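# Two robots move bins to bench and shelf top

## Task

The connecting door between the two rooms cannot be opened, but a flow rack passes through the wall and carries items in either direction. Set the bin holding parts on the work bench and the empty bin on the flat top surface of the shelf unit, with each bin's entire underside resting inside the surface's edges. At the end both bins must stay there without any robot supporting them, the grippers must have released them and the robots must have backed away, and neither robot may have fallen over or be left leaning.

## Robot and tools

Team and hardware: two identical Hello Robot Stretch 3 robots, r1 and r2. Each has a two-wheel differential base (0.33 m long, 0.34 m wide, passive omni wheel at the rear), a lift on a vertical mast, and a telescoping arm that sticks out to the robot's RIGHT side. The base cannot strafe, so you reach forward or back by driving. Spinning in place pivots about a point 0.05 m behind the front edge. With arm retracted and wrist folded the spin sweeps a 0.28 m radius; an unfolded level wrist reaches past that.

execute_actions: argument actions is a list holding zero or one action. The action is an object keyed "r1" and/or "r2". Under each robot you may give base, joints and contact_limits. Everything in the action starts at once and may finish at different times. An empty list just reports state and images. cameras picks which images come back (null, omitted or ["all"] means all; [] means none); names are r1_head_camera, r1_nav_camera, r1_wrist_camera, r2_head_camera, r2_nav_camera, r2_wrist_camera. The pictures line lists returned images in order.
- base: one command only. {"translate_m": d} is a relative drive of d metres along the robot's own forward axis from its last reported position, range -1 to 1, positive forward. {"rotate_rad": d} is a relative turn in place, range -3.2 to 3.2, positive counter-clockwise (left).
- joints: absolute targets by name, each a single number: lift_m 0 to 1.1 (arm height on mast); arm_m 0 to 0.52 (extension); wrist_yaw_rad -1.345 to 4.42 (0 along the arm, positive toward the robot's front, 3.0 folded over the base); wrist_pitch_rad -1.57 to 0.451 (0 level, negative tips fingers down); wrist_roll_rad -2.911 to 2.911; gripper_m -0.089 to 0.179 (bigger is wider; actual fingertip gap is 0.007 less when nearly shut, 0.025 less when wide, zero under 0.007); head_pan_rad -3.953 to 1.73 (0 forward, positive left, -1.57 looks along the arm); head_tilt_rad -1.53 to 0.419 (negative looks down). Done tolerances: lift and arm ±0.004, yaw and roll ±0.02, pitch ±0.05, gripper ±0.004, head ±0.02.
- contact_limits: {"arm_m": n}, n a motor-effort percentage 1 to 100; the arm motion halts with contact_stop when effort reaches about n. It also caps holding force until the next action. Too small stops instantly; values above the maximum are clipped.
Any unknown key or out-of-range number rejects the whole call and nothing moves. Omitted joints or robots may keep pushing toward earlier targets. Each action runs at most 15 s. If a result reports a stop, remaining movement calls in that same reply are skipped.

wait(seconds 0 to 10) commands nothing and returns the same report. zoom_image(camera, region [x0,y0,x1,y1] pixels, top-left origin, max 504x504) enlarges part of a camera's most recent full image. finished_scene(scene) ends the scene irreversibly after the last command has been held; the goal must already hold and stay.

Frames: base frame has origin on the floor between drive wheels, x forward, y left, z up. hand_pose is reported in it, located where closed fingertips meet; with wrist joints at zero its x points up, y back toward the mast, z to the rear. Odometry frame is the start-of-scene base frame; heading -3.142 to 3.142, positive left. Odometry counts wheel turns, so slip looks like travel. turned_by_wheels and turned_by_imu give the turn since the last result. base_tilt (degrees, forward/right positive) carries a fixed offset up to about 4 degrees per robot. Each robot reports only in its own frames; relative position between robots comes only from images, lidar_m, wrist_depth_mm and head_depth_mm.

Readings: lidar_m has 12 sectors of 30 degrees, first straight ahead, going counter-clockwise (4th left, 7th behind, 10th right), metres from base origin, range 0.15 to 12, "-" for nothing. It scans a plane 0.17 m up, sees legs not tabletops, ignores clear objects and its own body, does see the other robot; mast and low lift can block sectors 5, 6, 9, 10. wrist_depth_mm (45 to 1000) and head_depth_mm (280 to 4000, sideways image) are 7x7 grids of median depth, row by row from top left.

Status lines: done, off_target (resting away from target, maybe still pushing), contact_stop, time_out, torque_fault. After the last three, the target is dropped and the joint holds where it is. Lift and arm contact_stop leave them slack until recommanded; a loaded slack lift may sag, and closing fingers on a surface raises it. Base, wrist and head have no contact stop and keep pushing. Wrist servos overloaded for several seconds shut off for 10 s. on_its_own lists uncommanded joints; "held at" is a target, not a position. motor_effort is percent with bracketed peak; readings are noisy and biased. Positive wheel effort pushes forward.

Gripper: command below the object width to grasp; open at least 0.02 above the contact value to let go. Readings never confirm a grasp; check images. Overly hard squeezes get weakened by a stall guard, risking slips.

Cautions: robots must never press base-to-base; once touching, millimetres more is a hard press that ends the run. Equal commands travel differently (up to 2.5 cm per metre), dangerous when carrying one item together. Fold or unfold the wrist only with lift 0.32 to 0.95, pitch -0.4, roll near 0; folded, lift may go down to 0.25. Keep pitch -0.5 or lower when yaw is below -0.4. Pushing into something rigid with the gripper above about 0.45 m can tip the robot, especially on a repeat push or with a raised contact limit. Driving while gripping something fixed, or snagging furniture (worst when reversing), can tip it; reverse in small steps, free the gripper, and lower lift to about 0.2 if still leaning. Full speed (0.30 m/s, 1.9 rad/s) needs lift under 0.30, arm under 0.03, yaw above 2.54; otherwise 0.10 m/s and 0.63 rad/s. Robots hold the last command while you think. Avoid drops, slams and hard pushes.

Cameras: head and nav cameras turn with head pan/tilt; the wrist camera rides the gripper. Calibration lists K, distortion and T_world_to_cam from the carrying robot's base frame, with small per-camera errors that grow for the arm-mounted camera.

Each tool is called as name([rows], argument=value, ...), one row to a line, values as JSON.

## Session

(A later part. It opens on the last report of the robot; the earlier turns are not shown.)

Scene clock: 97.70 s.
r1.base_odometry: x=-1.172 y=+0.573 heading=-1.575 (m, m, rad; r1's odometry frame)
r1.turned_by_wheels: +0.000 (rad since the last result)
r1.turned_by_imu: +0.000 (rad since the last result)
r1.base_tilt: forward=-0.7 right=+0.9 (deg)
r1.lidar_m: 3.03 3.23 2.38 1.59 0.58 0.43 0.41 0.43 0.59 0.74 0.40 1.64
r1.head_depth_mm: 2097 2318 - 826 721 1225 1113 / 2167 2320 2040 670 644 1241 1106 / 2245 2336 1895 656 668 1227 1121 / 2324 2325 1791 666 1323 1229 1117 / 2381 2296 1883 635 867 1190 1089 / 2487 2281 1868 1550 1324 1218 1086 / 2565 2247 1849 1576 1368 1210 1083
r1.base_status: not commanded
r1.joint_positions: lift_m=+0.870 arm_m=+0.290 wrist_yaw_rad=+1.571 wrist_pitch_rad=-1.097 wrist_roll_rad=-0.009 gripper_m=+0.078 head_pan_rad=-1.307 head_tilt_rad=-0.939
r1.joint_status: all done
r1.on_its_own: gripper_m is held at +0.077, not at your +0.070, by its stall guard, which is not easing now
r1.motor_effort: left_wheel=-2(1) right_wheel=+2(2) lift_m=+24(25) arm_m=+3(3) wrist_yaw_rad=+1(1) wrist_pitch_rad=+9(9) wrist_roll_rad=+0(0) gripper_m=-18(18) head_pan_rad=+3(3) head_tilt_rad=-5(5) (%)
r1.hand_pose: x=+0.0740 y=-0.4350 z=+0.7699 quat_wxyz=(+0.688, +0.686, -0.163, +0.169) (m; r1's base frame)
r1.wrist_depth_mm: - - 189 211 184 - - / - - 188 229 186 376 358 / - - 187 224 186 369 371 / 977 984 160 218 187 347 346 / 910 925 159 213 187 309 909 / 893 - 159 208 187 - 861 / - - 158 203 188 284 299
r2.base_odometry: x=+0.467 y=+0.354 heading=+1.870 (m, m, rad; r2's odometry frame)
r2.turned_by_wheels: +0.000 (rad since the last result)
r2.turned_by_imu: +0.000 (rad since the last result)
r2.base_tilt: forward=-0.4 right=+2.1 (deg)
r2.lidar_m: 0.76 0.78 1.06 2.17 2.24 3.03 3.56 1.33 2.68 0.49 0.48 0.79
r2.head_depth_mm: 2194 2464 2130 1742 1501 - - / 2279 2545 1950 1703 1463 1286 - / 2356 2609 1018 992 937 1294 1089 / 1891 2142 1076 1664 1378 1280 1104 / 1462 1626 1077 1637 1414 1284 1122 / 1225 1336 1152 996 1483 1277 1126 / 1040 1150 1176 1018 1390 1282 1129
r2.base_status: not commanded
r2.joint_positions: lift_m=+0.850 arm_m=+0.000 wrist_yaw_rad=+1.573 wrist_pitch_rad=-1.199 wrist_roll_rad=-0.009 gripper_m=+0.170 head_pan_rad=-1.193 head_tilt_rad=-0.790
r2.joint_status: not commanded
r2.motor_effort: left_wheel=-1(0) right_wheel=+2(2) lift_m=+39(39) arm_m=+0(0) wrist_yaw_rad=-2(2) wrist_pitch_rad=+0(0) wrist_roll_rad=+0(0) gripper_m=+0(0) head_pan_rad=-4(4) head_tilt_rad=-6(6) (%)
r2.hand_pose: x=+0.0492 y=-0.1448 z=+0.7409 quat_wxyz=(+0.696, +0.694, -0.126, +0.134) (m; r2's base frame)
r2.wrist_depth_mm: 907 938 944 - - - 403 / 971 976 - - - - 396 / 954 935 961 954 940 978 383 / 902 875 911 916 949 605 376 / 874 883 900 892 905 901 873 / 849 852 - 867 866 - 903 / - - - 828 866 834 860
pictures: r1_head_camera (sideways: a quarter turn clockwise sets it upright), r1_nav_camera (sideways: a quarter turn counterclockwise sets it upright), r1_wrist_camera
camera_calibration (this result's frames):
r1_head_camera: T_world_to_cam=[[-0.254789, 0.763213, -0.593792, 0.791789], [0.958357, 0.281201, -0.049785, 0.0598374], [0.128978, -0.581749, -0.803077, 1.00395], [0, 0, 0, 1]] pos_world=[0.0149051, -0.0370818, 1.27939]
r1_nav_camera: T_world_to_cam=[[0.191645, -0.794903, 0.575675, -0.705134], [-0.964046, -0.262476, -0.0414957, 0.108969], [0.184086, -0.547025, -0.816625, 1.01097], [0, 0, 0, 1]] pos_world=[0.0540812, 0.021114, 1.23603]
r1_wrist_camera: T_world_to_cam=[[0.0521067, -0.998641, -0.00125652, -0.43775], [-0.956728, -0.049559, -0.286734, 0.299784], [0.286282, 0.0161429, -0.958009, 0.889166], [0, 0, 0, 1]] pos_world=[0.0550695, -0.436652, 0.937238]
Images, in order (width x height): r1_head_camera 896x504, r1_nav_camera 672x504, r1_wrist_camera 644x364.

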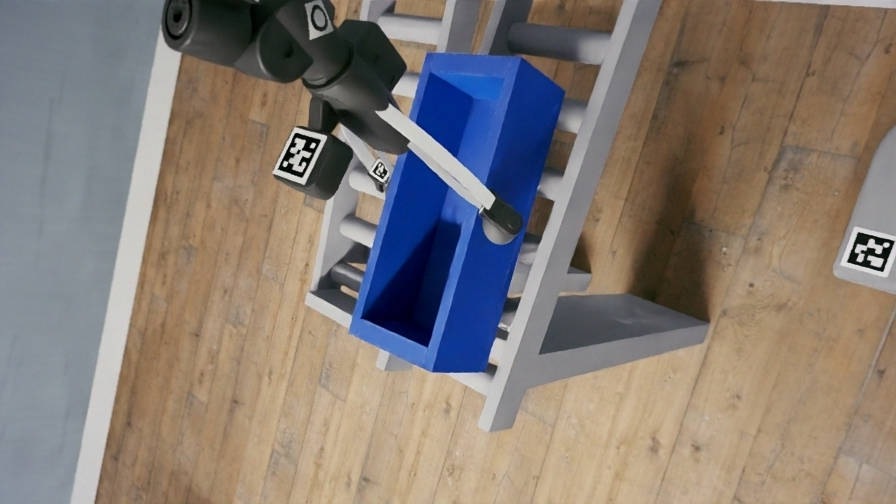

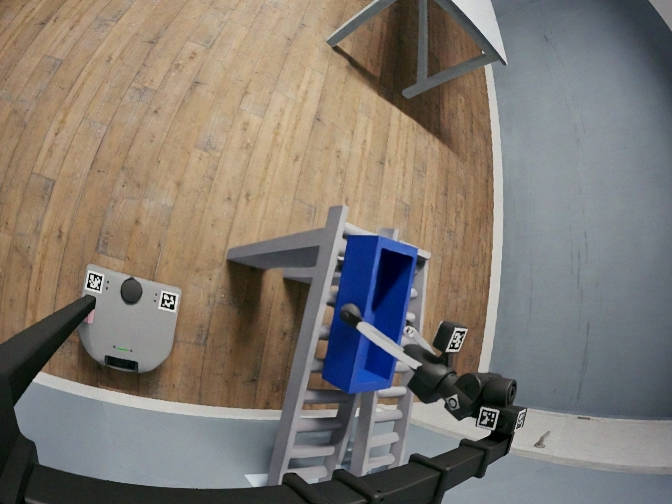

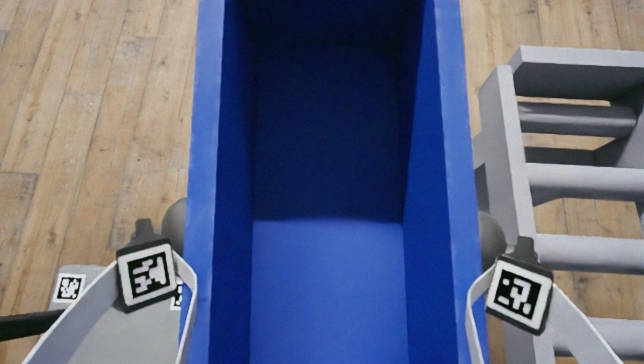

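execute_actions([
  {"r1":{"joints":{"lift_m":0.845}}},
], cameras=["r1_head_camera","r1_wrist_camera"])

Scene clock: 98.97 s.
r1.base_odometry: x=-1.172 y=+0.573 heading=-1.575 (m, m, rad; r1's odometry frame)
r1.turned_by_wheels: +0.000 (rad since the last result)
r1.turned_by_imu: +0.000 (rad since the last result)
r1.base_tilt: forward=-0.7 right=+1.0 (deg)
r1.lidar_m: 3.02 3.25 2.38 1.59 0.58 0.43 0.41 0.43 0.59 0.74 0.40 1.63
r1.head_depth_mm: 2114 2342 - 826 723 1225 1108 / 2181 2357 2033 688 645 1232 1107 / 2257 2317 1953 699 660 1232 1120 / 2317 2307 1808 694 1316 1226 1126 / 2395 2291 1867 653 870 1186 1094 / 2469 2266 1869 1562 1327 1213 1095 / 2548 2247 1855 1573 1375 1213 1091
r1.base_status: not commanded
r1.joint_positions: lift_m=+0.845 arm_m=+0.290 wrist_yaw_rad=+1.571 wrist_pitch_rad=-1.097 wrist_roll_rad=-0.009 gripper_m=+0.078 head_pan_rad=-1.307 head_tilt_rad=-0.939
r1.joint_status: all done
r1.on_its_own: gripper_m is held at +0.077, not at your +0.070, by its stall guard, which is not easing now
r1.motor_effort: left_wheel=-2(1) right_wheel=+2(2) lift_m=+24(24) arm_m=+3(3) wrist_yaw_rad=+0(0) wrist_pitch_rad=+9(9) wrist_roll_rad=+0(0) gripper_m=-17(17) head_pan_rad=+3(2) head_tilt_rad=-5(6) (%)
r1.hand_pose: x=+0.0740 y=-0.4350 z=+0.7449 quat_wxyz=(+0.688, +0.686, -0.163, +0.169) (m; r1's base frame)
r1.wrist_depth_mm: - - 189 212 185 - - / - - 190 230 185 351 349 / - - 187 225 186 339 383 / 957 927 160 220 187 311 326 / 910 904 160 213 188 283 308 / 891 - 160 208 188 132 853 / - - 158 203 188 288 273
r2.base_odometry: x=+0.467 y=+0.354 heading=+1.870 (m, m, rad; r2's odometry frame)
r2.turned_by_wheels: +0.000 (rad since the last result)
r2.turned_by_imu: +0.000 (rad since the last result)
r2.base_tilt: forward=-0.7 right=+2.1 (deg)
r2.lidar_m: 0.76 0.79 1.06 2.17 2.24 3.06 3.56 1.34 2.69 0.50 0.49 0.79
r2.head_depth_mm: 2194 2457 2137 1740 1501 - - / 2264 2555 1938 1686 1464 1293 - / 2316 2585 1020 992 944 1291 1087 / 1885 2150 1076 1664 1379 1268 1100 / 1467 1624 1081 1642 1422 1280 1122 / 1224 1338 1148 990 1486 1274 1120 / 1040 1152 1162 1019 1398 1285 1127
r2.base_status: not commanded
r2.joint_positions: lift_m=+0.850 arm_m=+0.000 wrist_yaw_rad=+1.573 wrist_pitch_rad=-1.199 wrist_roll_rad=-0.009 gripper_m=+0.170 head_pan_rad=-1.193 head_tilt_rad=-0.790
r2.joint_status: not commanded
r2.motor_effort: left_wheel=-1(1) right_wheel=+2(2) lift_m=+39(39) arm_m=+0(0) wrist_yaw_rad=-2(1) wrist_pitch_rad=-1(1) wrist_roll_rad=+0(0) gripper_m=+0(1) head_pan_rad=-4(4) head_tilt_rad=-6(7) (%)
r2.hand_pose: x=+0.0492 y=-0.1448 z=+0.7409 quat_wxyz=(+0.696, +0.694, -0.126, +0.134) (m; r2's base frame)
r2.wrist_depth_mm: 916 926 948 - - - 405 / 942 984 - - - - 391 / 941 967 948 969 962 951 382 / 891 912 914 913 913 596 381 / 861 878 923 883 903 875 882 / 838 874 - 847 861 - 910 / - - - 798 818 848 859
pictures: r1_head_camera (sideways: a quarter turn clockwise sets it upright), r1_wrist_camera
camera_calibration (this result's frames):
r1_head_camera: T_world_to_cam=[[-0.254788, 0.763213, -0.593792, 0.791789], [0.958357, 0.281201, -0.049785, 0.0598374], [0.128978, -0.581749, -0.803077, 1.00395], [0, 0, 0, 1]] pos_world=[0.0149051, -0.0370818, 1.27939]
r1_wrist_camera: T_world_to_cam=[[0.0521065, -0.998641, -0.00125658, -0.437782], [-0.956727, -0.0495588, -0.286734, 0.292616], [0.286282, 0.0161429, -0.958009, 0.865216], [0, 0, 0, 1]] pos_world=[0.0550695, -0.436653, 0.912238]
Images, in order (width x height): r1_head_camera 896x504, r1_wrist_camera 644x364.

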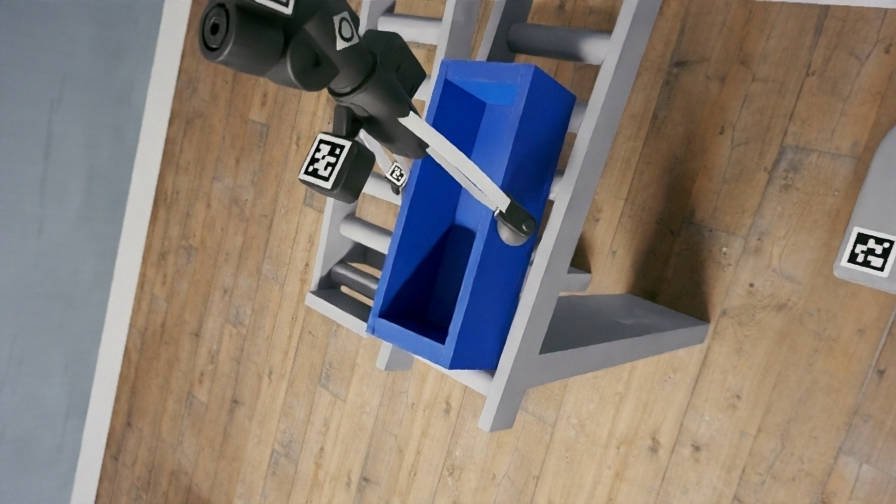

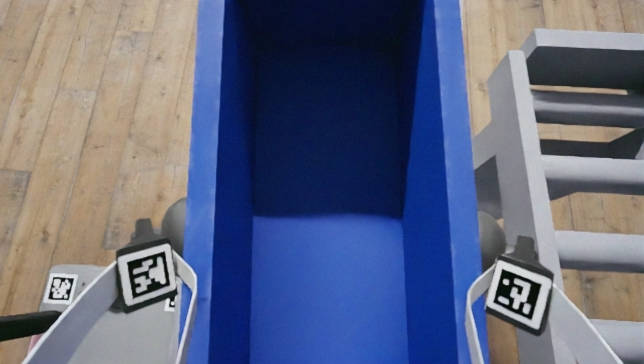

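execute_actions([
  {"r1":{"joints":{"lift_m":0.825}}},
], cameras=["r1_head_camera","r1_wrist_camera"])

Scene clock: 100.07 s.
r1.base_odometry: x=-1.172 y=+0.573 heading=-1.575 (m, m, rad; r1's odometry frame)
r1.turned_by_wheels: +0.000 (rad since the last result)
r1.turned_by_imu: +0.000 (rad since the last result)
r1.base_tilt: forward=-0.7 right=+0.9 (deg)
r1.lidar_m: 3.04 3.25 2.37 1.59 0.58 0.43 0.41 0.43 0.59 0.74 0.40 1.63
r1.head_depth_mm: 2105 2337 - 837 723 1224 1114 / 2182 2318 2001 688 645 1239 1109 / 2241 2302 1966 704 659 1233 1114 / 2293 2302 1807 698 1310 1225 1120 / 2395 2320 1869 662 863 1183 1094 / 2457 2269 1860 1546 1335 1215 1095 / 2571 2271 1869 1583 1369 1216 1086
r1.base_status: not commanded
r1.joint_positions: lift_m=+0.837 arm_m=+0.290 wrist_yaw_rad=+1.573 wrist_pitch_rad=-1.062 wrist_roll_rad=-0.015 gripper_m=+0.078 head_pan_rad=-1.307 head_tilt_rad=-0.939
r1.joint_status: lift_m contact_stop (moved -0.008 of -0.020)
r1.on_its_own: gripper_m is held at +0.077, not at your +0.070, by its stall guard, which is not easing now; lift_m is slack since a contact_stop, until your next command for it (your +0.825 is given up)
r1.motor_effort: left_wheel=-1(2) right_wheel=+4(7) lift_m=+29(30) arm_m=+2(3) wrist_yaw_rad=-2(1) wrist_pitch_rad=-9(17) wrist_roll_rad=+4(5) gripper_m=-18(18) head_pan_rad=+3(2) head_tilt_rad=-6(6) (%)
r1.hand_pose: x=+0.0824 y=-0.4348 z=+0.7400 quat_wxyz=(+0.686, +0.683, -0.172, +0.184) (m; r1's base frame)
r1.wrist_depth_mm: - - 188 208 185 - - / - - 189 237 185 374 332 / - - 188 229 186 345 353 / 965 945 162 221 186 313 320 / 897 908 162 212 185 287 903 / 855 - 162 206 186 130 291 / - - 162 200 186 285 825
r2.base_odometry: x=+0.467 y=+0.354 heading=+1.870 (m, m, rad; r2's odometry frame)
r2.turned_by_wheels: +0.000 (rad since the last result)
r2.turned_by_imu: +0.000 (rad since the last result)
r2.base_tilt: forward=-0.5 right=+1.9 (deg)
r2.lidar_m: 0.76 0.79 1.06 2.17 2.24 3.04 3.56 1.34 2.69 0.49 0.49 0.79
r2.head_depth_mm: 2181 2450 2133 1732 1504 - - / 2263 2542 1940 1696 1462 1284 - / 2341 2584 1019 994 943 1289 1083 / 1883 2142 1072 1681 1378 1270 1102 / 1458 1623 1085 1632 1418 1281 1119 / 1229 1333 1153 992 1490 1282 1125 / 1038 1149 1170 1013 1389 1288 1127
r2.base_status: not commanded
r2.joint_positions: lift_m=+0.850 arm_m=+0.000 wrist_yaw_rad=+1.573 wrist_pitch_rad=-1.199 wrist_roll_rad=-0.009 gripper_m=+0.170 head_pan_rad=-1.193 head_tilt_rad=-0.790
r2.joint_status: not commanded
r2.motor_effort: left_wheel=-1(1) right_wheel=+2(2) lift_m=+39(39) arm_m=+0(0) wrist_yaw_rad=-2(1) wrist_pitch_rad=+0(0) wrist_roll_rad=+0(0) gripper_m=+0(0) head_pan_rad=-4(4) head_tilt_rad=-6(6) (%)
r2.hand_pose: x=+0.0492 y=-0.1448 z=+0.7409 quat_wxyz=(+0.696, +0.694, -0.126, +0.134) (m; r2's base frame)
r2.wrist_depth_mm: 929 937 978 - - - 402 / 956 970 - - - - 394 / 933 974 941 958 979 958 385 / 888 877 882 923 924 592 371 / 874 862 874 865 866 904 918 / 832 818 - 877 869 - 915 / - - - 848 821 845 877
pictures: r1_head_camera (sideways: a quarter turn clockwise sets it upright), r1_wrist_camera
camera_calibration (this result's frames):
r1_head_camera: T_world_to_cam=[[-0.254791, 0.763222, -0.593779, 0.791771], [0.958356, 0.281202, -0.0497847, 0.0598369], [0.128975, -0.581736, -0.803087, 1.00396], [0, 0, 0, 1]] pos_world=[0.014905, -0.0370815, 1.27939]
r1_wrist_camera: T_world_to_cam=[[0.0599383, -0.998195, 0.00386083, -0.442262], [-0.945593, -0.058018, -0.320138, 0.319366], [0.319784, 0.0155378, -0.947363, 0.847235], [0, 0, 0, 1]] pos_world=[0.0575661, -0.436099, 0.906588]
Images, in order (width x height): r1_head_camera 896x504, r1_wrist_camera 644x364.

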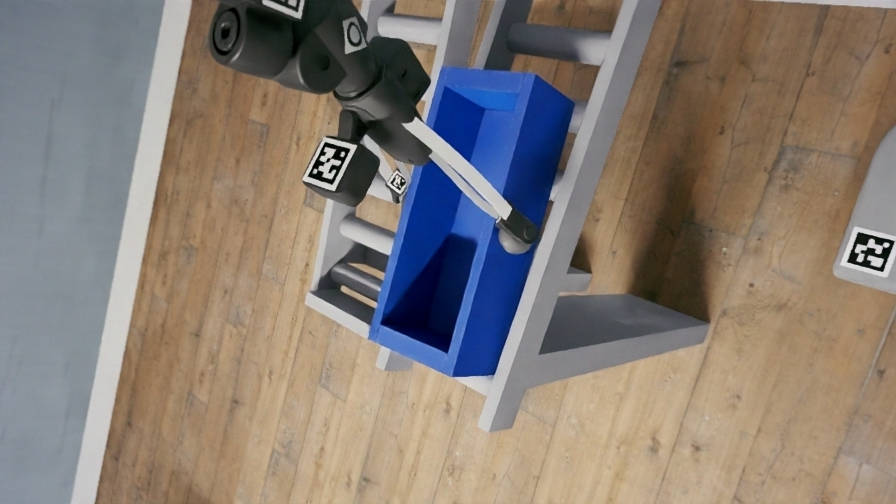

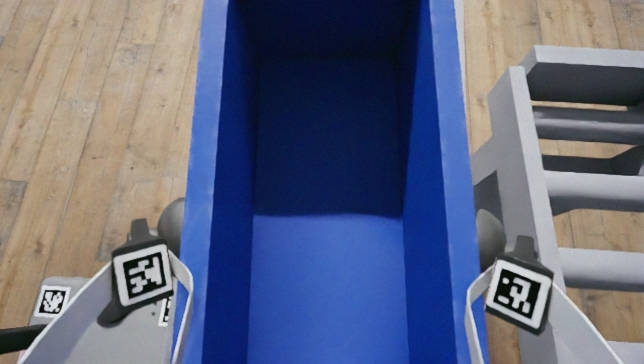

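execute_actions([
  {"r1":{"joints":{"lift_m":0.855,"wrist_yaw_rad":1.51,"arm_m":0.284}}},
], cameras=[])

execute_actions([
  {"r1":{"joints":{"lift_m":0.83}}},
], cameras=["r1_head_camera","r1_wrist_camera"])

Scene clock: 102.73 s.
r1.base_odometry: x=-1.172 y=+0.573 heading=-1.575 (m, m, rad; r1's odometry frame)
r1.turned_by_wheels: +0.000 (rad since the last result)
r1.turned_by_imu: -0.001 (rad since the last result)
r1.base_tilt: forward=-0.7 right=+0.9 (deg)
r1.lidar_m: 3.02 3.27 2.38 1.59 0.58 0.43 0.41 0.43 0.59 0.75 0.40 1.63
r1.head_depth_mm: 2100 2346 - 826 721 1223 1110 / 2183 2337 2018 680 641 1235 1108 / 2232 2327 1979 684 657 1227 1118 / 2314 2284 1790 684 1310 1224 1120 / 2412 2298 1873 655 866 1188 1090 / 2483 2272 1861 1548 1328 1212 1087 / 2583 2255 1845 1584 1360 1210 1083
r1.base_status: not commanded
r1.joint_positions: lift_m=+0.855 arm_m=+0.284 wrist_yaw_rad=+1.512 wrist_pitch_rad=-1.092 wrist_roll_rad=-0.013 gripper_m=+0.078 head_pan_rad=-1.307 head_tilt_rad=-0.939
r1.joint_status: all done
r1.on_its_own: gripper_m is held at +0.077, not at your +0.070, by its stall guard, which is not easing now
r1.motor_effort: left_wheel=-1(2) right_wheel=+2(4) lift_m=+37(40) arm_m=-2(3) wrist_yaw_rad=-2(3) wrist_pitch_rad=+6(9) wrist_roll_rad=+2(4) gripper_m=-18(19) head_pan_rad=+3(2) head_tilt_rad=-5(5) (%)
r1.hand_pose: x=+0.0750 y=-0.4350 z=+0.7548 quat_wxyz=(+0.693, +0.681, -0.183, +0.152) (m; r1's base frame)
r1.wrist_depth_mm: - - 180 209 191 - - / - - 181 232 193 358 362 / - - 181 226 192 352 375 / 981 947 158 218 189 325 339 / 911 898 158 213 189 291 312 / 893 - 159 208 189 131 841 / - - 160 201 188 290 282
r2.base_odometry: x=+0.467 y=+0.354 heading=+1.870 (m, m, rad; r2's odometry frame)
r2.turned_by_wheels: +0.000 (rad since the last result)
r2.turned_by_imu: +0.000 (rad since the last result)
r2.base_tilt: forward=-0.5 right=+2.0 (deg)
r2.lidar_m: 0.76 0.78 1.06 2.17 2.24 3.03 3.57 1.33 2.70 0.50 0.49 0.79
r2.head_depth_mm: 2223 2465 2136 1732 1493 - - / 2254 2562 1954 1690 1457 1293 - / 2344 2637 1024 989 941 1300 1086 / 1895 2149 1076 1679 1387 1270 1097 / 1457 1632 1081 1617 1415 1279 1122 / 1234 1345 1153 993 1492 1283 1126 / 1041 1147 1170 1021 1392 1281 1125
r2.base_status: not commanded
r2.joint_positions: lift_m=+0.850 arm_m=+0.000 wrist_yaw_rad=+1.573 wrist_pitch_rad=-1.199 wrist_roll_rad=-0.009 gripper_m=+0.170 head_pan_rad=-1.193 head_tilt_rad=-0.790
r2.joint_status: not commanded
r2.motor_effort: left_wheel=-1(1) right_wheel=+2(2) lift_m=+39(39) arm_m=+0(0) wrist_yaw_rad=-2(1) wrist_pitch_rad=-1(1) wrist_roll_rad=+0(0) gripper_m=+0(0) head_pan_rad=-4(4) head_tilt_rad=-6(6) (%)
r2.hand_pose: x=+0.0492 y=-0.1448 z=+0.7409 quat_wxyz=(+0.696, +0.694, -0.126, +0.134) (m; r2's base frame)
r2.wrist_depth_mm: 921 943 990 - - - 395 / 953 967 - - - - 394 / 960 942 949 967 943 961 386 / 913 902 883 900 924 595 372 / 864 900 900 917 862 869 875 / 844 856 - 838 879 - 865 / - - - 829 846 839 827
pictures: none
No camera images: the call's "cameras" was empty. Leave "cameras" out to get every camera's image.

Scene clock: 104.00 s.
r1.base_odometry: x=-1.172 y=+0.573 heading=-1.575 (m, m, rad; r1's odometry frame)
r1.turned_by_wheels: +0.000 (rad since the last result)
r1.turned_by_imu: -0.002 (rad since the last result)
r1.base_tilt: forward=-0.7 right=+1.0 (deg)
r1.lidar_m: 3.03 3.29 2.38 1.60 0.58 0.43 0.41 0.43 0.58 0.75 0.40 1.64
r1.head_depth_mm: 2107 2366 - 837 725 1223 1111 / 2167 2354 2002 679 641 1243 1110 / 2219 2323 1955 705 656 1234 1115 / 2308 2331 1794 700 1318 1222 1121 / 2390 2291 1874 669 870 1182 1096 / 2485 2279 1878 1548 1322 1218 1095 / 2582 2264 1864 1588 1369 1215 1080
r1.base_status: not commanded
r1.joint_positions: lift_m=+0.837 arm_m=+0.284 wrist_yaw_rad=+1.512 wrist_pitch_rad=-1.060 wrist_roll_rad=-0.013 gripper_m=+0.078 head_pan_rad=-1.307 head_tilt_rad=-0.939
r1.joint_status: lift_m contact_stop (moved -0.018 of -0.025)
r1.on_its_own: gripper_m is held at +0.077, not at your +0.070, by its stall guard, which is not easing now; lift_m is slack since a contact_stop, until your next command for it (your +0.830 is given up)
r1.motor_effort: left_wheel=-1(2) right_wheel=+4(10) lift_m=+28(34) arm_m=-1(2) wrist_yaw_rad=-1(0) wrist_pitch_rad=-10(25) wrist_roll_rad=+2(2) gripper_m=-19(18) head_pan_rad=+2(3) head_tilt_rad=-5(6) (%)
r1.hand_pose: x=+0.0826 y=-0.4354 z=+0.7400 quat_wxyz=(+0.691, +0.677, -0.194, +0.163) (m; r1's base frame)
r1.wrist_depth_mm: - - 190 207 189 - - / - - 184 236 191 351 349 / - - 185 228 189 350 372 / 930 945 160 221 188 324 326 / 887 893 160 214 188 281 307 / 858 - 161 207 187 130 837 / - - 162 200 185 812 265
r2.base_odometry: x=+0.467 y=+0.354 heading=+1.870 (m, m, rad; r2's odometry frame)
r2.turned_by_wheels: +0.000 (rad since the last result)
r2.turned_by_imu: +0.000 (rad since the last result)
r2.base_tilt: forward=-0.6 right=+1.8 (deg)
r2.lidar_m: 0.76 0.78 1.06 2.17 2.25 3.03 3.55 1.33 2.69 0.50 0.49 0.79
r2.head_depth_mm: 2195 2463 2158 1719 1496 - - / 2248 2552 1954 1694 1448 1291 - / 2369 2599 1018 994 946 1295 1088 / 1875 2148 1074 1673 1377 1273 1098 / 1466 1629 1080 1618 1419 1271 1122 / 1229 1332 1156 987 1484 1276 1127 / 1038 1153 1173 1020 1382 1292 1127
r2.base_status: not commanded
r2.joint_positions: lift_m=+0.850 arm_m=+0.000 wrist_yaw_rad=+1.573 wrist_pitch_rad=-1.199 wrist_roll_rad=-0.009 gripper_m=+0.170 head_pan_rad=-1.193 head_tilt_rad=-0.790
r2.joint_status: not commanded
r2.motor_effort: left_wheel=-1(1) right_wheel=+2(2) lift_m=+39(39) arm_m=+0(0) wrist_yaw_rad=-1(2) wrist_pitch_rad=+0(0) wrist_roll_rad=+0(1) gripper_m=+0(0) head_pan_rad=-4(4) head_tilt_rad=-5(6) (%)
r2.hand_pose: x=+0.0492 y=-0.1448 z=+0.7409 quat_wxyz=(+0.696, +0.694, -0.126, +0.134) (m; r2's base frame)
r2.wrist_depth_mm: 908 976 981 - - - 395 / 979 961 - - - - 393 / 912 923 930 931 954 977 379 / 905 909 902 926 934 622 379 / 864 895 880 855 906 921 890 / 858 851 - 872 864 - 877 / - - - 828 836 839 854
pictures: r1_head_camera (sideways: a quarter turn clockwise sets it upright), r1_wrist_camera
camera_calibration (this result's frames):
r1_head_camera: T_world_to_cam=[[-0.254804, 0.763268, -0.593714, 0.791687], [0.958355, 0.281206, -0.049783, 0.0598347], [0.128958, -0.581674, -0.803135, 1.00403], [0, 0, 0, 1]] pos_world=[0.0149045, -0.0370797, 1.27938]
r1_wrist_camera: T_world_to_cam=[[-0.00264238, -0.999993, 0.00263694, -0.437624], [-0.946785, 0.00165304, -0.321863, 0.34689], [0.321856, -0.00334709, -0.946783, 0.838347], [0, 0, 0, 1]] pos_world=[0.0574466, -0.435389, 0.906538]
Images, in order (width x height): r1_head_camera 896x504, r1_wrist_camera 644x364.

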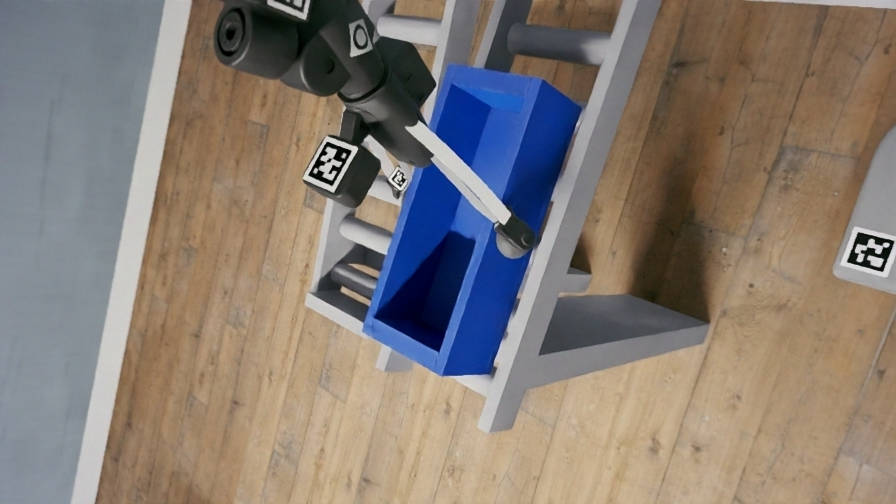

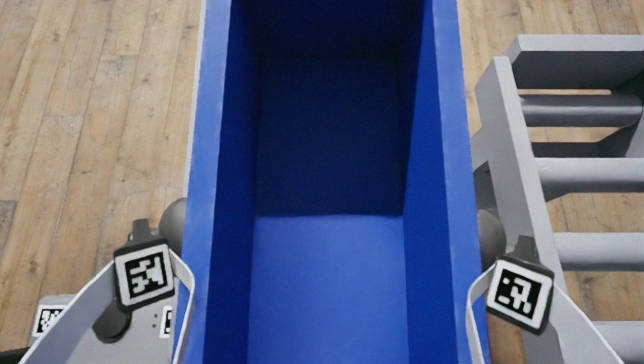

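execute_actions([
  {"r1":{"joints":{"lift_m":0.85,"arm_m":0.273}}},
], cameras=[])

execute_actions([
  {"r1":{"joints":{"lift_m":0.83}}},
], cameras=["r1_head_camera","r1_wrist_camera"])

Scene clock: 105.00 s.
r1.base_odometry: x=-1.172 y=+0.573 heading=-1.575 (m, m, rad; r1's odometry frame)
r1.turned_by_wheels: +0.000 (rad since the last result)
r1.turned_by_imu: +0.000 (rad since the last result)
r1.base_tilt: forward=-0.7 right=+1.0 (deg)
r1.lidar_m: 3.05 3.25 2.38 1.60 0.58 0.43 0.41 0.43 0.59 0.75 0.40 1.63
r1.head_depth_mm: 2103 2348 - 824 723 1225 1105 / 2191 2328 1987 674 635 1233 1103 / 2217 2323 1959 693 649 1234 1120 / 2315 2323 1805 692 1312 1226 1119 / 2420 2297 1873 648 861 1187 1098 / 2466 2271 1880 1549 1336 1221 1086 / 2580 2265 1861 1577 1367 1217 1086
r1.base_status: not commanded
r1.joint_positions: lift_m=+0.850 arm_m=+0.273 wrist_yaw_rad=+1.512 wrist_pitch_rad=-1.092 wrist_roll_rad=-0.013 gripper_m=+0.078 head_pan_rad=-1.307 head_tilt_rad=-0.939
r1.joint_status: all done
r1.on_its_own: gripper_m is held at +0.077, not at your +0.070, by its stall guard, which is not easing now
r1.motor_effort: left_wheel=+0(1) right_wheel=+2(4) lift_m=+37(37) arm_m=-2(3) wrist_yaw_rad=+0(1) wrist_pitch_rad=+6(10) wrist_roll_rad=+2(2) gripper_m=-18(18) head_pan_rad=+3(3) head_tilt_rad=-5(6) (%)
r1.hand_pose: x=+0.0751 y=-0.4241 z=+0.7498 quat_wxyz=(+0.693, +0.681, -0.183, +0.151) (m; r1's base frame)
r1.wrist_depth_mm: - - 190 209 190 - 337 / - - 179 233 195 356 357 / - - 182 227 191 345 390 / 984 955 157 220 191 323 921 / 914 898 158 213 190 287 310 / 888 - 159 208 188 131 855 / - - 160 203 187 836 280
r2.base_odometry: x=+0.467 y=+0.354 heading=+1.870 (m, m, rad; r2's odometry frame)
r2.turned_by_wheels: +0.000 (rad since the last result)
r2.turned_by_imu: +0.000 (rad since the last result)
r2.base_tilt: forward=-0.5 right=+2.0 (deg)
r2.lidar_m: 0.76 0.79 1.06 2.17 2.25 3.05 3.57 1.33 2.70 0.50 0.49 0.79
r2.head_depth_mm: 2169 2448 2127 1725 1494 - - / 2269 2548 1957 1699 1466 1293 - / 2340 2607 1022 994 942 1289 1085 / 1900 2154 1078 1688 1384 1264 1099 / 1461 1619 1087 1639 1415 1275 1122 / 1228 1334 1154 991 1494 1287 1125 / 1038 1153 1171 1025 1401 1287 1129
r2.base_status: not commanded
r2.joint_positions: lift_m=+0.850 arm_m=+0.000 wrist_yaw_rad=+1.573 wrist_pitch_rad=-1.199 wrist_roll_rad=-0.009 gripper_m=+0.170 head_pan_rad=-1.193 head_tilt_rad=-0.790
r2.joint_status: not commanded
r2.motor_effort: left_wheel=-1(1) right_wheel=+2(2) lift_m=+39(39) arm_m=+0(0) wrist_yaw_rad=-2(2) wrist_pitch_rad=-1(1) wrist_roll_rad=+0(0) gripper_m=+0(0) head_pan_rad=-4(4) head_tilt_rad=-6(7) (%)
r2.hand_pose: x=+0.0492 y=-0.1448 z=+0.7409 quat_wxyz=(+0.696, +0.694, -0.126, +0.134) (m; r2's base frame)
r2.wrist_depth_mm: 938 957 962 - - - 400 / 959 985 - - - - 387 / 911 906 956 932 959 967 385 / 866 904 914 938 927 594 380 / 891 871 882 876 896 895 905 / 848 824 - 874 866 - 908 / - - - 824 829 850 845
pictures: none
No camera images: the call's "cameras" was empty. Leave "cameras" out to get every camera's image.

Scene clock: 106.10 s.
r1.base_odometry: x=-1.172 y=+0.573 heading=-1.575 (m, m, rad; r1's odometry frame)
r1.turned_by_wheels: +0.000 (rad since the last result)
r1.turned_by_imu: -0.001 (rad since the last result)
r1.base_tilt: forward=-0.7 right=+1.0 (deg)
r1.lidar_m: 3.03 3.26 2.38 1.60 0.58 0.43 0.41 0.43 0.59 0.75 0.40 1.64
r1.head_depth_mm: 2112 2325 - 835 723 1227 1109 / 2164 2359 1974 668 644 1233 1103 / 2233 2347 1984 705 647 1230 1114 / 2290 2325 1792 702 1315 1223 1123 / 2396 2303 1872 664 862 1184 1093 / 2451 2282 1882 1546 1323 1218 1086 / 2579 2237 1869 1579 1372 1206 1087
r1.base_status: not commanded
r1.joint_positions: lift_m=+0.837 arm_m=+0.273 wrist_yaw_rad=+1.512 wrist_pitch_rad=-1.063 wrist_roll_rad=-0.013 gripper_m=+0.078 head_pan_rad=-1.307 head_tilt_rad=-0.939
r1.joint_status: lift_m contact_stop (moved -0.013 of -0.020)
r1.on_its_own: gripper_m is held at +0.077, not at your +0.070, by its stall guard, which is not easing now; lift_m is slack since a contact_stop, until your next command for it (your +0.830 is given up)
r1.motor_effort: left_wheel=-1(3) right_wheel=+4(8) lift_m=+28(35) arm_m=+0(1) wrist_yaw_rad=+0(0) wrist_pitch_rad=-9(21) wrist_roll_rad=+2(2) gripper_m=-18(18) head_pan_rad=+2(2) head_tilt_rad=-5(6) (%)
r1.hand_pose: x=+0.0821 y=-0.4244 z=+0.7400 quat_wxyz=(+0.691, +0.678, -0.193, +0.162) (m; r1's base frame)
r1.wrist_depth_mm: - - 190 207 190 - - / - - 182 236 192 351 352 / - - 183 228 191 338 388 / 935 946 159 221 191 320 323 / 892 930 160 213 189 282 303 / 885 - 161 207 187 131 830 / - - 161 200 186 280 267
r2.base_odometry: x=+0.467 y=+0.354 heading=+1.870 (m, m, rad; r2's odometry frame)
r2.turned_by_wheels: +0.000 (rad since the last result)
r2.turned_by_imu: +0.000 (rad since the last result)
r2.base_tilt: forward=-0.7 right=+1.9 (deg)
r2.lidar_m: 0.76 0.78 1.06 2.17 2.24 3.04 3.57 1.33 2.70 0.50 0.49 0.79
r2.head_depth_mm: 2172 2464 2141 1736 1482 - - / 2261 2553 1940 1696 1468 1294 - / 2328 2609 1022 989 941 1301 1084 / 1866 2163 1072 1674 1384 1266 1098 / 1464 1635 1082 1630 1422 1280 1123 / 1226 1320 1149 990 1488 1281 1127 / 1032 1152 1168 1020 1394 1290 1127
r2.base_status: not commanded
r2.joint_positions: lift_m=+0.850 arm_m=+0.000 wrist_yaw_rad=+1.573 wrist_pitch_rad=-1.199 wrist_roll_rad=-0.009 gripper_m=+0.170 head_pan_rad=-1.193 head_tilt_rad=-0.790
r2.joint_status: not commanded
r2.motor_effort: left_wheel=-1(1) right_wheel=+2(2) lift_m=+38(39) arm_m=+0(0) wrist_yaw_rad=-1(2) wrist_pitch_rad=-1(1) wrist_roll_rad=+0(0) gripper_m=+0(0) head_pan_rad=-3(4) head_tilt_rad=-6(6) (%)
r2.hand_pose: x=+0.0492 y=-0.1448 z=+0.7409 quat_wxyz=(+0.696, +0.694, -0.126, +0.134) (m; r2's base frame)
r2.wrist_depth_mm: 915 935 974 - - - 402 / 977 964 - - - - 386 / 944 921 924 979 989 958 382 / 878 893 950 935 919 591 374 / 866 871 878 895 897 928 894 / 819 844 - 872 863 - 882 / - - - 844 841 821 860
pictures: r1_head_camera (sideways: a quarter turn clockwise sets it upright), r1_wrist_camera
camera_calibration (this result's frames):
r1_head_camera: T_world_to_cam=[[-0.254821, 0.763314, -0.593648, 0.791601], [0.958352, 0.281216, -0.0497812, 0.0598324], [0.128945, -0.581609, -0.803184, 1.00409], [0, 0, 0, 1]] pos_world=[0.0149043, -0.0370779, 1.27938]
r1_wrist_camera: T_world_to_cam=[[-0.00355983, -0.999991, 0.00240823, -0.426428], [-0.947499, 0.00260294, -0.319747, 0.345265], [0.319738, -0.00342004, -0.9475, 0.839231], [0, 0, 0, 1]] pos_world=[0.0572865, -0.424452, 0.906595]
Images, in order (width x height): r1_head_camera 896x504, r1_wrist_camera 644x364.

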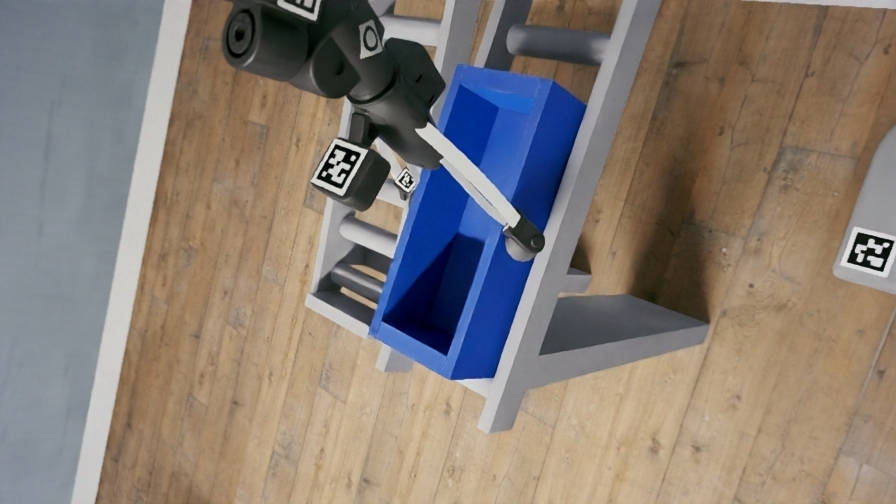

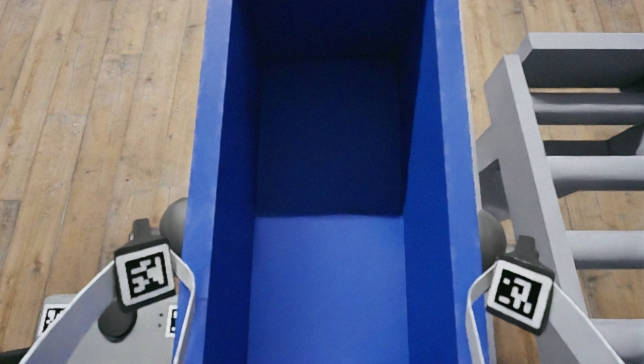

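It's on the rollers. Release; r2 moves into position.

execute_actions([
  {"r1":{"joints":{"gripper_m":0.17,"lift_m":0.845}},"r2":{"base":{"translate_m":0.2},"joints":{"lift_m":0.9,"head_pan_rad":-1.45,"head_tilt_rad":-0.9}}},
], cameras=[])

execute_actions([
  {"r1":{"joints":{"lift_m":0.95,"arm_m":0.0}},"r2":{"joints":{"arm_m":0.42}}},
], cameras=["r1_head_camera","r2_wrist_camera","r2_head_camera"])

Scene clock: 109.63 s.
r1.base_odometry: x=-1.172 y=+0.573 heading=-1.575 (m, m, rad; r1's odometry frame)
r1.turned_by_wheels: +0.000 (rad since the last result)
r1.turned_by_imu: -0.001 (rad since the last result)
r1.base_tilt: forward=-0.7 right=+1.0 (deg)
r1.lidar_m: 3.03 3.24 2.39 1.61 0.58 0.43 0.41 0.43 0.59 0.75 0.40 1.63
r1.head_depth_mm: 2106 2321 - 829 726 1222 1111 / 2174 2323 1960 756 718 1226 1106 / 2226 2336 1962 858 1330 1226 1115 / 2319 2323 1790 863 1311 1223 1128 / 2379 2303 1858 761 872 1176 1096 / 2465 2301 1864 1552 1320 1216 1088 / 2588 2263 1863 1576 1363 1215 1085
r1.base_status: not commanded
r1.joint_positions: lift_m=+0.845 arm_m=+0.273 wrist_yaw_rad=+1.512 wrist_pitch_rad=-1.090 wrist_roll_rad=-0.012 gripper_m=+0.170 head_pan_rad=-1.307 head_tilt_rad=-0.939
r1.joint_status: all done
r1.motor_effort: left_wheel=-1(1) right_wheel=+1(4) lift_m=+36(40) arm_m=-1(1) wrist_yaw_rad=+0(0) wrist_pitch_rad=+5(8) wrist_roll_rad=+2(2) gripper_m=+1(87) head_pan_rad=+3(3) head_tilt_rad=-5(5) (%)
r1.hand_pose: x=+0.0756 y=-0.4241 z=+0.7451 quat_wxyz=(+0.693, +0.680, -0.184, +0.152) (m; r1's base frame)
r1.wrist_depth_mm: - - 261 263 257 - 334 / - - 302 324 268 348 351 / - - 248 247 244 344 387 / 953 927 254 481 480 320 915 / 904 925 230 231 230 298 305 / 879 - 229 849 850 824 853 / - - 216 218 217 831 266
r2.base_odometry: x=+0.408 y=+0.545 heading=+1.870 (m, m, rad; r2's odometry frame)
r2.turned_by_wheels: +0.000 (rad since the last result)
r2.turned_by_imu: +0.000 (rad since the last result)
r2.base_tilt: forward=-0.7 right=+1.9 (deg)
r2.lidar_m: 0.56 0.58 0.78 2.05 2.25 3.03 2.65 1.51 2.68 0.47 0.81 0.58
r2.head_depth_mm: 2294 2301 1876 1671 - 1195 1095 / 2322 2305 1760 1676 - 1172 1128 / 2357 2317 1002 907 1340 - 1129 / 2378 2339 1774 915 1424 1187 1133 / 2277 2301 1761 907 1429 1207 1101 / 1584 1597 1505 905 1402 1230 1103 / 1208 1238 1039 913 1328 1225 1117
r2.base_status: done
r2.joint_positions: lift_m=+0.900 arm_m=+0.000 wrist_yaw_rad=+1.573 wrist_pitch_rad=-1.201 wrist_roll_rad=-0.009 gripper_m=+0.170 head_pan_rad=-1.443 head_tilt_rad=-0.889
r2.joint_status: all done
r2.motor_effort: left_wheel=-1(3) right_wheel=+2(6) lift_m=+39(42) arm_m=+0(0) wrist_yaw_rad=-2(2) wrist_pitch_rad=+0(0) wrist_roll_rad=+0(0) gripper_m=+0(1) head_pan_rad=-5(32) head_tilt_rad=-8(25) (%)
r2.hand_pose: x=+0.0488 y=-0.1448 z=+0.7908 quat_wxyz=(+0.696, +0.694, -0.126, +0.134) (m; r2's base frame)
r2.wrist_depth_mm: 684 688 706 749 758 740 451 / 843 865 914 951 973 977 424 / 978 - - - - - 412 / 954 971 956 968 943 - 411 / 924 951 920 929 950 954 391 / 887 883 - 927 919 - 381 / - - - 873 889 859 419
pictures: none
No camera images: the call's "cameras" was empty. Leave "cameras" out to get every camera's image.

Scene clock: 113.93 s.
r1.base_odometry: x=-1.172 y=+0.573 heading=-1.575 (m, m, rad; r1's odometry frame)
r1.turned_by_wheels: +0.000 (rad since the last result)
r1.turned_by_imu: -0.001 (rad since the last result)
r1.base_tilt: forward=-0.7 right=+0.9 (deg)
r1.lidar_m: 3.04 3.28 2.38 1.61 0.58 0.43 0.41 0.43 0.58 0.75 0.40 1.63
r1.head_depth_mm: 2108 2298 1923 - - 1187 1111 / 2163 2335 1897 865 - - 1106 / 2232 2337 1898 859 692 - 1122 / 2325 2311 1799 865 - 1202 1112 / 2394 2275 1878 760 696 1186 1110 / 2479 2265 1880 1551 1329 1217 1107 / 2546 2237 1855 1561 1370 1208 1085
r1.base_status: not commanded
r1.joint_positions: lift_m=+0.950 arm_m=+0.000 wrist_yaw_rad=+1.512 wrist_pitch_rad=-1.089 wrist_roll_rad=-0.012 gripper_m=+0.170 head_pan_rad=-1.307 head_tilt_rad=-0.939
r1.joint_status: all done
r1.motor_effort: left_wheel=+0(1) right_wheel=+1(2) lift_m=+36(35) arm_m=-1(2) wrist_yaw_rad=+0(0) wrist_pitch_rad=+5(5) wrist_roll_rad=+2(2) gripper_m=+1(1) head_pan_rad=+2(3) head_tilt_rad=-5(5) (%)
r1.hand_pose: x=+0.0758 y=-0.1512 z=+0.8502 quat_wxyz=(+0.693, +0.680, -0.184, +0.152) (m; r1's base frame)
r1.wrist_depth_mm: - - - - - - - / - - - - - - - / - - - - - 399 398 / - - - - - 368 541 / - - - - - 989 338 / 978 955 958 965 947 946 972 / 911 949 - 920 921 915 909
r2.base_odometry: x=+0.408 y=+0.545 heading=+1.870 (m, m, rad; r2's odometry frame)
r2.turned_by_wheels: +0.000 (rad since the last result)
r2.turned_by_imu: +0.000 (rad since the last result)
r2.base_tilt: forward=-0.5 right=+2.2 (deg)
r2.lidar_m: 0.56 0.58 0.78 2.05 2.24 3.04 2.64 1.51 2.69 0.47 0.81 0.58
r2.head_depth_mm: 2393 2302 1885 1599 1380 1221 1085 / - 2164 1755 825 1356 1226 1130 / 2359 2505 1001 828 1143 1224 1136 / 2352 2345 1775 816 1392 1222 1117 / 2279 2266 1773 824 1397 1245 1103 / 1586 1593 1508 904 1406 1241 1103 / 1212 1230 1034 915 1317 1224 1113
r2.base_status: not commanded
r2.joint_positions: lift_m=+0.900 arm_m=+0.420 wrist_yaw_rad=+1.571 wrist_pitch_rad=-1.201 wrist_roll_rad=-0.009 gripper_m=+0.170 head_pan_rad=-1.443 head_tilt_rad=-0.889
r2.joint_status: all done
r2.motor_effort: left_wheel=-1(1) right_wheel=+2(2) lift_m=+38(39) arm_m=+4(4) wrist_yaw_rad=+0(2) wrist_pitch_rad=+0(0) wrist_roll_rad=+0(0) gripper_m=+0(0) head_pan_rad=-4(4) head_tilt_rad=-6(8) (%)
r2.hand_pose: x=+0.0488 y=-0.5649 z=+0.7908 quat_wxyz=(+0.696, +0.694, -0.126, +0.133) (m; r2's base frame)
r2.wrist_depth_mm: 679 711 653 695 741 349 339 / 874 892 416 423 944 323 325 / 954 - 389 379 - 304 308 / 935 976 369 374 986 302 - / 877 936 365 366 934 282 283 / 872 897 358 363 899 - 946 / - 860 355 352 540 318 261
pictures: r1_head_camera (sideways: a quarter turn clockwise sets it upright), r2_head_camera (sideways: a quarter turn clockwise sets it upright), r2_wrist_camera
camera_calibration (this result's frames):
r1_head_camera: T_world_to_cam=[[-0.254822, 0.763314, -0.593648, 0.791601], [0.958352, 0.281216, -0.0497812, 0.0598324], [0.128945, -0.581609, -0.803183, 1.00409], [0, 0, 0, 1]] pos_world=[0.0149043, -0.0370779, 1.27938]
r2_head_camera: T_world_to_cam=[[-0.0801714, 0.795732, -0.600319, 0.803993], [0.991485, 0.125659, 0.0341524, -0.0497838], [0.102612, -0.592469, -0.799031, 0.996419], [0, 0, 0, 1]] pos_world=[0.0115729, -0.04316, 1.28052]
r2_wrist_camera: T_world_to_cam=[[-0.0373412, -0.998564, 0.0384223, -0.600483], [-0.976733, 0.0283454, -0.212576, 0.274746], [0.211181, -0.0454661, -0.976389, 0.905258], [0, 0, 0, 1]] pos_world=[0.0547574, -0.56625, 0.96536]
Images, in order (width x height): r1_head_camera 896x504, r2_head_camera 896x504, r2_wrist_camera 644x364.

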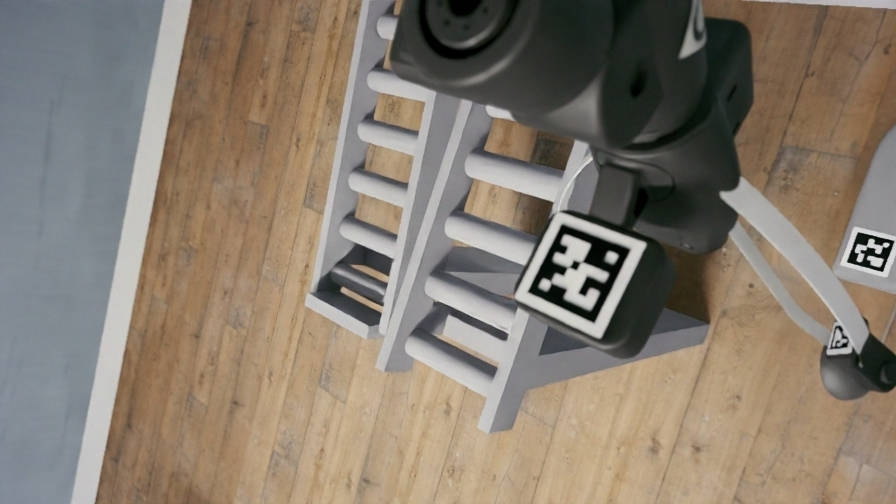

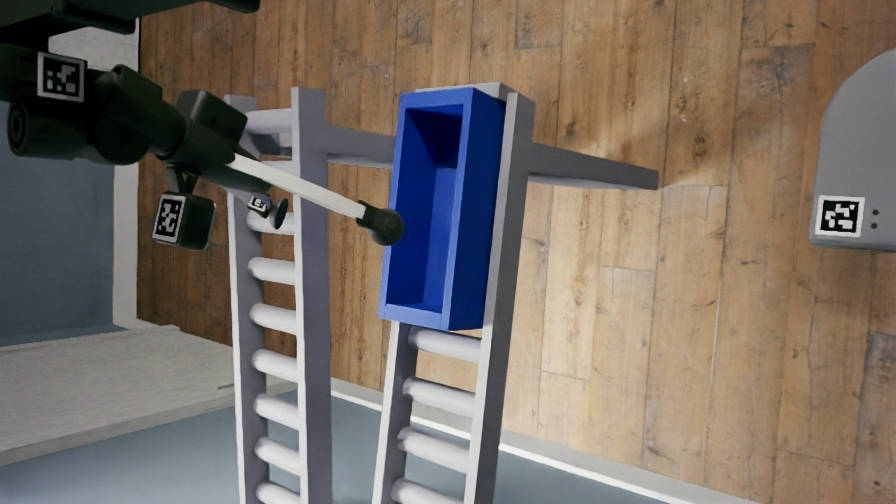

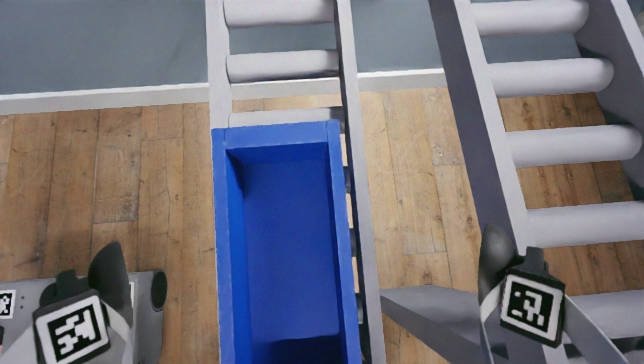

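execute_actions([
  {"r2":{"base":{"translate_m":-0.02},"joints":{"arm_m":0.403,"lift_m":0.79}}},
], cameras=["r2_wrist_camera","r2_head_camera"])

Scene clock: 116.00 s.
r1.base_odometry: x=-1.172 y=+0.573 heading=-1.575 (m, m, rad; r1's odometry frame)
r1.turned_by_wheels: +0.000 (rad since the last result)
r1.turned_by_imu: -0.001 (rad since the last result)
r1.base_tilt: forward=-0.7 right=+0.9 (deg)
r1.lidar_m: 3.04 3.25 2.39 1.60 0.58 0.43 0.41 0.43 0.58 0.75 0.40 1.63
r1.head_depth_mm: 2113 2300 1923 - - 1184 1109 / 2175 2355 1904 867 - - 1106 / 2257 2313 1898 861 688 - 1117 / 2315 2285 1782 869 - 1201 1116 / 2391 2283 1868 759 695 1183 1115 / 2494 2252 1864 1543 1330 1212 1110 / 2585 2254 1847 1584 1371 1213 1086
r1.base_status: not commanded
r1.joint_positions: lift_m=+0.950 arm_m=+0.000 wrist_yaw_rad=+1.512 wrist_pitch_rad=-1.089 wrist_roll_rad=-0.012 gripper_m=+0.170 head_pan_rad=-1.307 head_tilt_rad=-0.939
r1.joint_status: not commanded
r1.motor_effort: left_wheel=+0(1) right_wheel=+2(1) lift_m=+36(35) arm_m=-2(2) wrist_yaw_rad=-1(0) wrist_pitch_rad=+5(5) wrist_roll_rad=+2(2) gripper_m=+1(0) head_pan_rad=+3(2) head_tilt_rad=-6(6) (%)
r1.hand_pose: x=+0.0758 y=-0.1512 z=+0.8502 quat_wxyz=(+0.693, +0.680, -0.184, +0.152) (m; r1's base frame)
r1.wrist_depth_mm: - - - - - - - / - - - - - - - / - - - - - 396 399 / - - - - - 365 536 / - - - - - 983 335 / 968 956 972 973 977 943 940 / 908 940 - 923 933 904 915
r2.base_odometry: x=+0.414 y=+0.526 heading=+1.870 (m, m, rad; r2's odometry frame)
r2.turned_by_wheels: +0.000 (rad since the last result)
r2.turned_by_imu: +0.000 (rad since the last result)
r2.base_tilt: forward=-0.7 right=+2.0 (deg)
r2.lidar_m: 0.58 0.60 0.80 2.12 2.24 3.04 2.64 1.49 2.69 0.47 0.84 0.60
r2.head_depth_mm: 2282 2382 - 1553 1367 1218 1091 / 2317 - 1837 883 1387 1221 1123 / 2333 2398 - 824 1164 1229 1126 / 2358 2321 1763 831 1395 1230 1110 / 2330 2294 1778 822 1399 1242 1097 / 1634 1660 1042 904 1408 1240 1112 / 1241 1275 1183 917 1360 1236 1111
r2.base_status: done
r2.joint_positions: lift_m=+0.790 arm_m=+0.403 wrist_yaw_rad=+1.571 wrist_pitch_rad=-1.201 wrist_roll_rad=-0.009 gripper_m=+0.170 head_pan_rad=-1.443 head_tilt_rad=-0.889
r2.joint_status: all done
r2.motor_effort: left_wheel=-1(4) right_wheel=+2(5) lift_m=+23(34) arm_m=-3(3) wrist_yaw_rad=-1(1) wrist_pitch_rad=+0(0) wrist_roll_rad=+0(0) gripper_m=+0(0) head_pan_rad=-5(4) head_tilt_rad=-7(7) (%)
r2.hand_pose: x=+0.0488 y=-0.5484 z=+0.6814 quat_wxyz=(+0.696, +0.694, -0.126, +0.133) (m; r2's base frame)
r2.wrist_depth_mm: 711 727 205 203 779 850 191 / 845 912 215 235 914 941 192 / 888 880 249 277 854 900 196 / 820 854 268 268 265 854 197 / 807 843 264 263 260 848 836 / 783 779 251 259 252 - 814 / - 755 238 256 247 330 243
pictures: r2_head_camera (sideways: a quarter turn clockwise sets it upright), r2_wrist_camera
camera_calibration (this result's frames):
r2_head_camera: T_world_to_cam=[[-0.0801636, 0.795733, -0.600319, 0.803993], [0.991487, 0.125649, 0.0341524, -0.0497838], [0.102606, -0.59247, -0.799031, 0.996419], [0, 0, 0, 1]] pos_world=[0.0115724, -0.0431601, 1.28052]
r2_wrist_camera: T_world_to_cam=[[-0.0373402, -0.998564, 0.0384232, -0.579848], [-0.976739, 0.0283454, -0.212551, 0.251008], [0.211157, -0.0454661, -0.976394, 0.799225], [0, 0, 0, 1]] pos_world=[0.0547556, -0.549793, 0.85599]
Images, in order (width x height): r2_head_camera 896x504, r2_wrist_camera 644x364.

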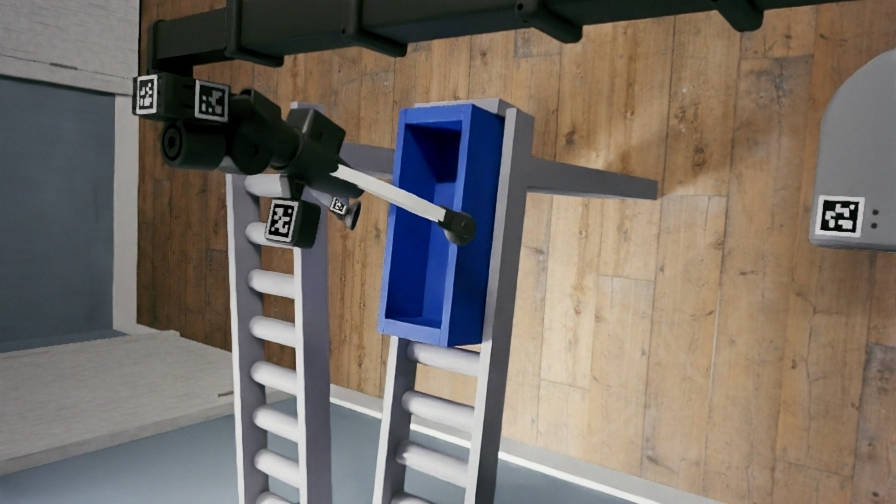

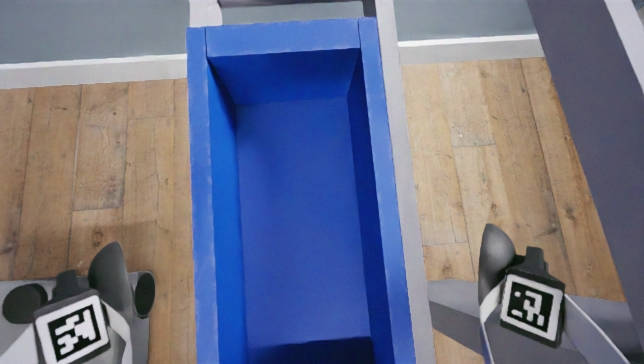

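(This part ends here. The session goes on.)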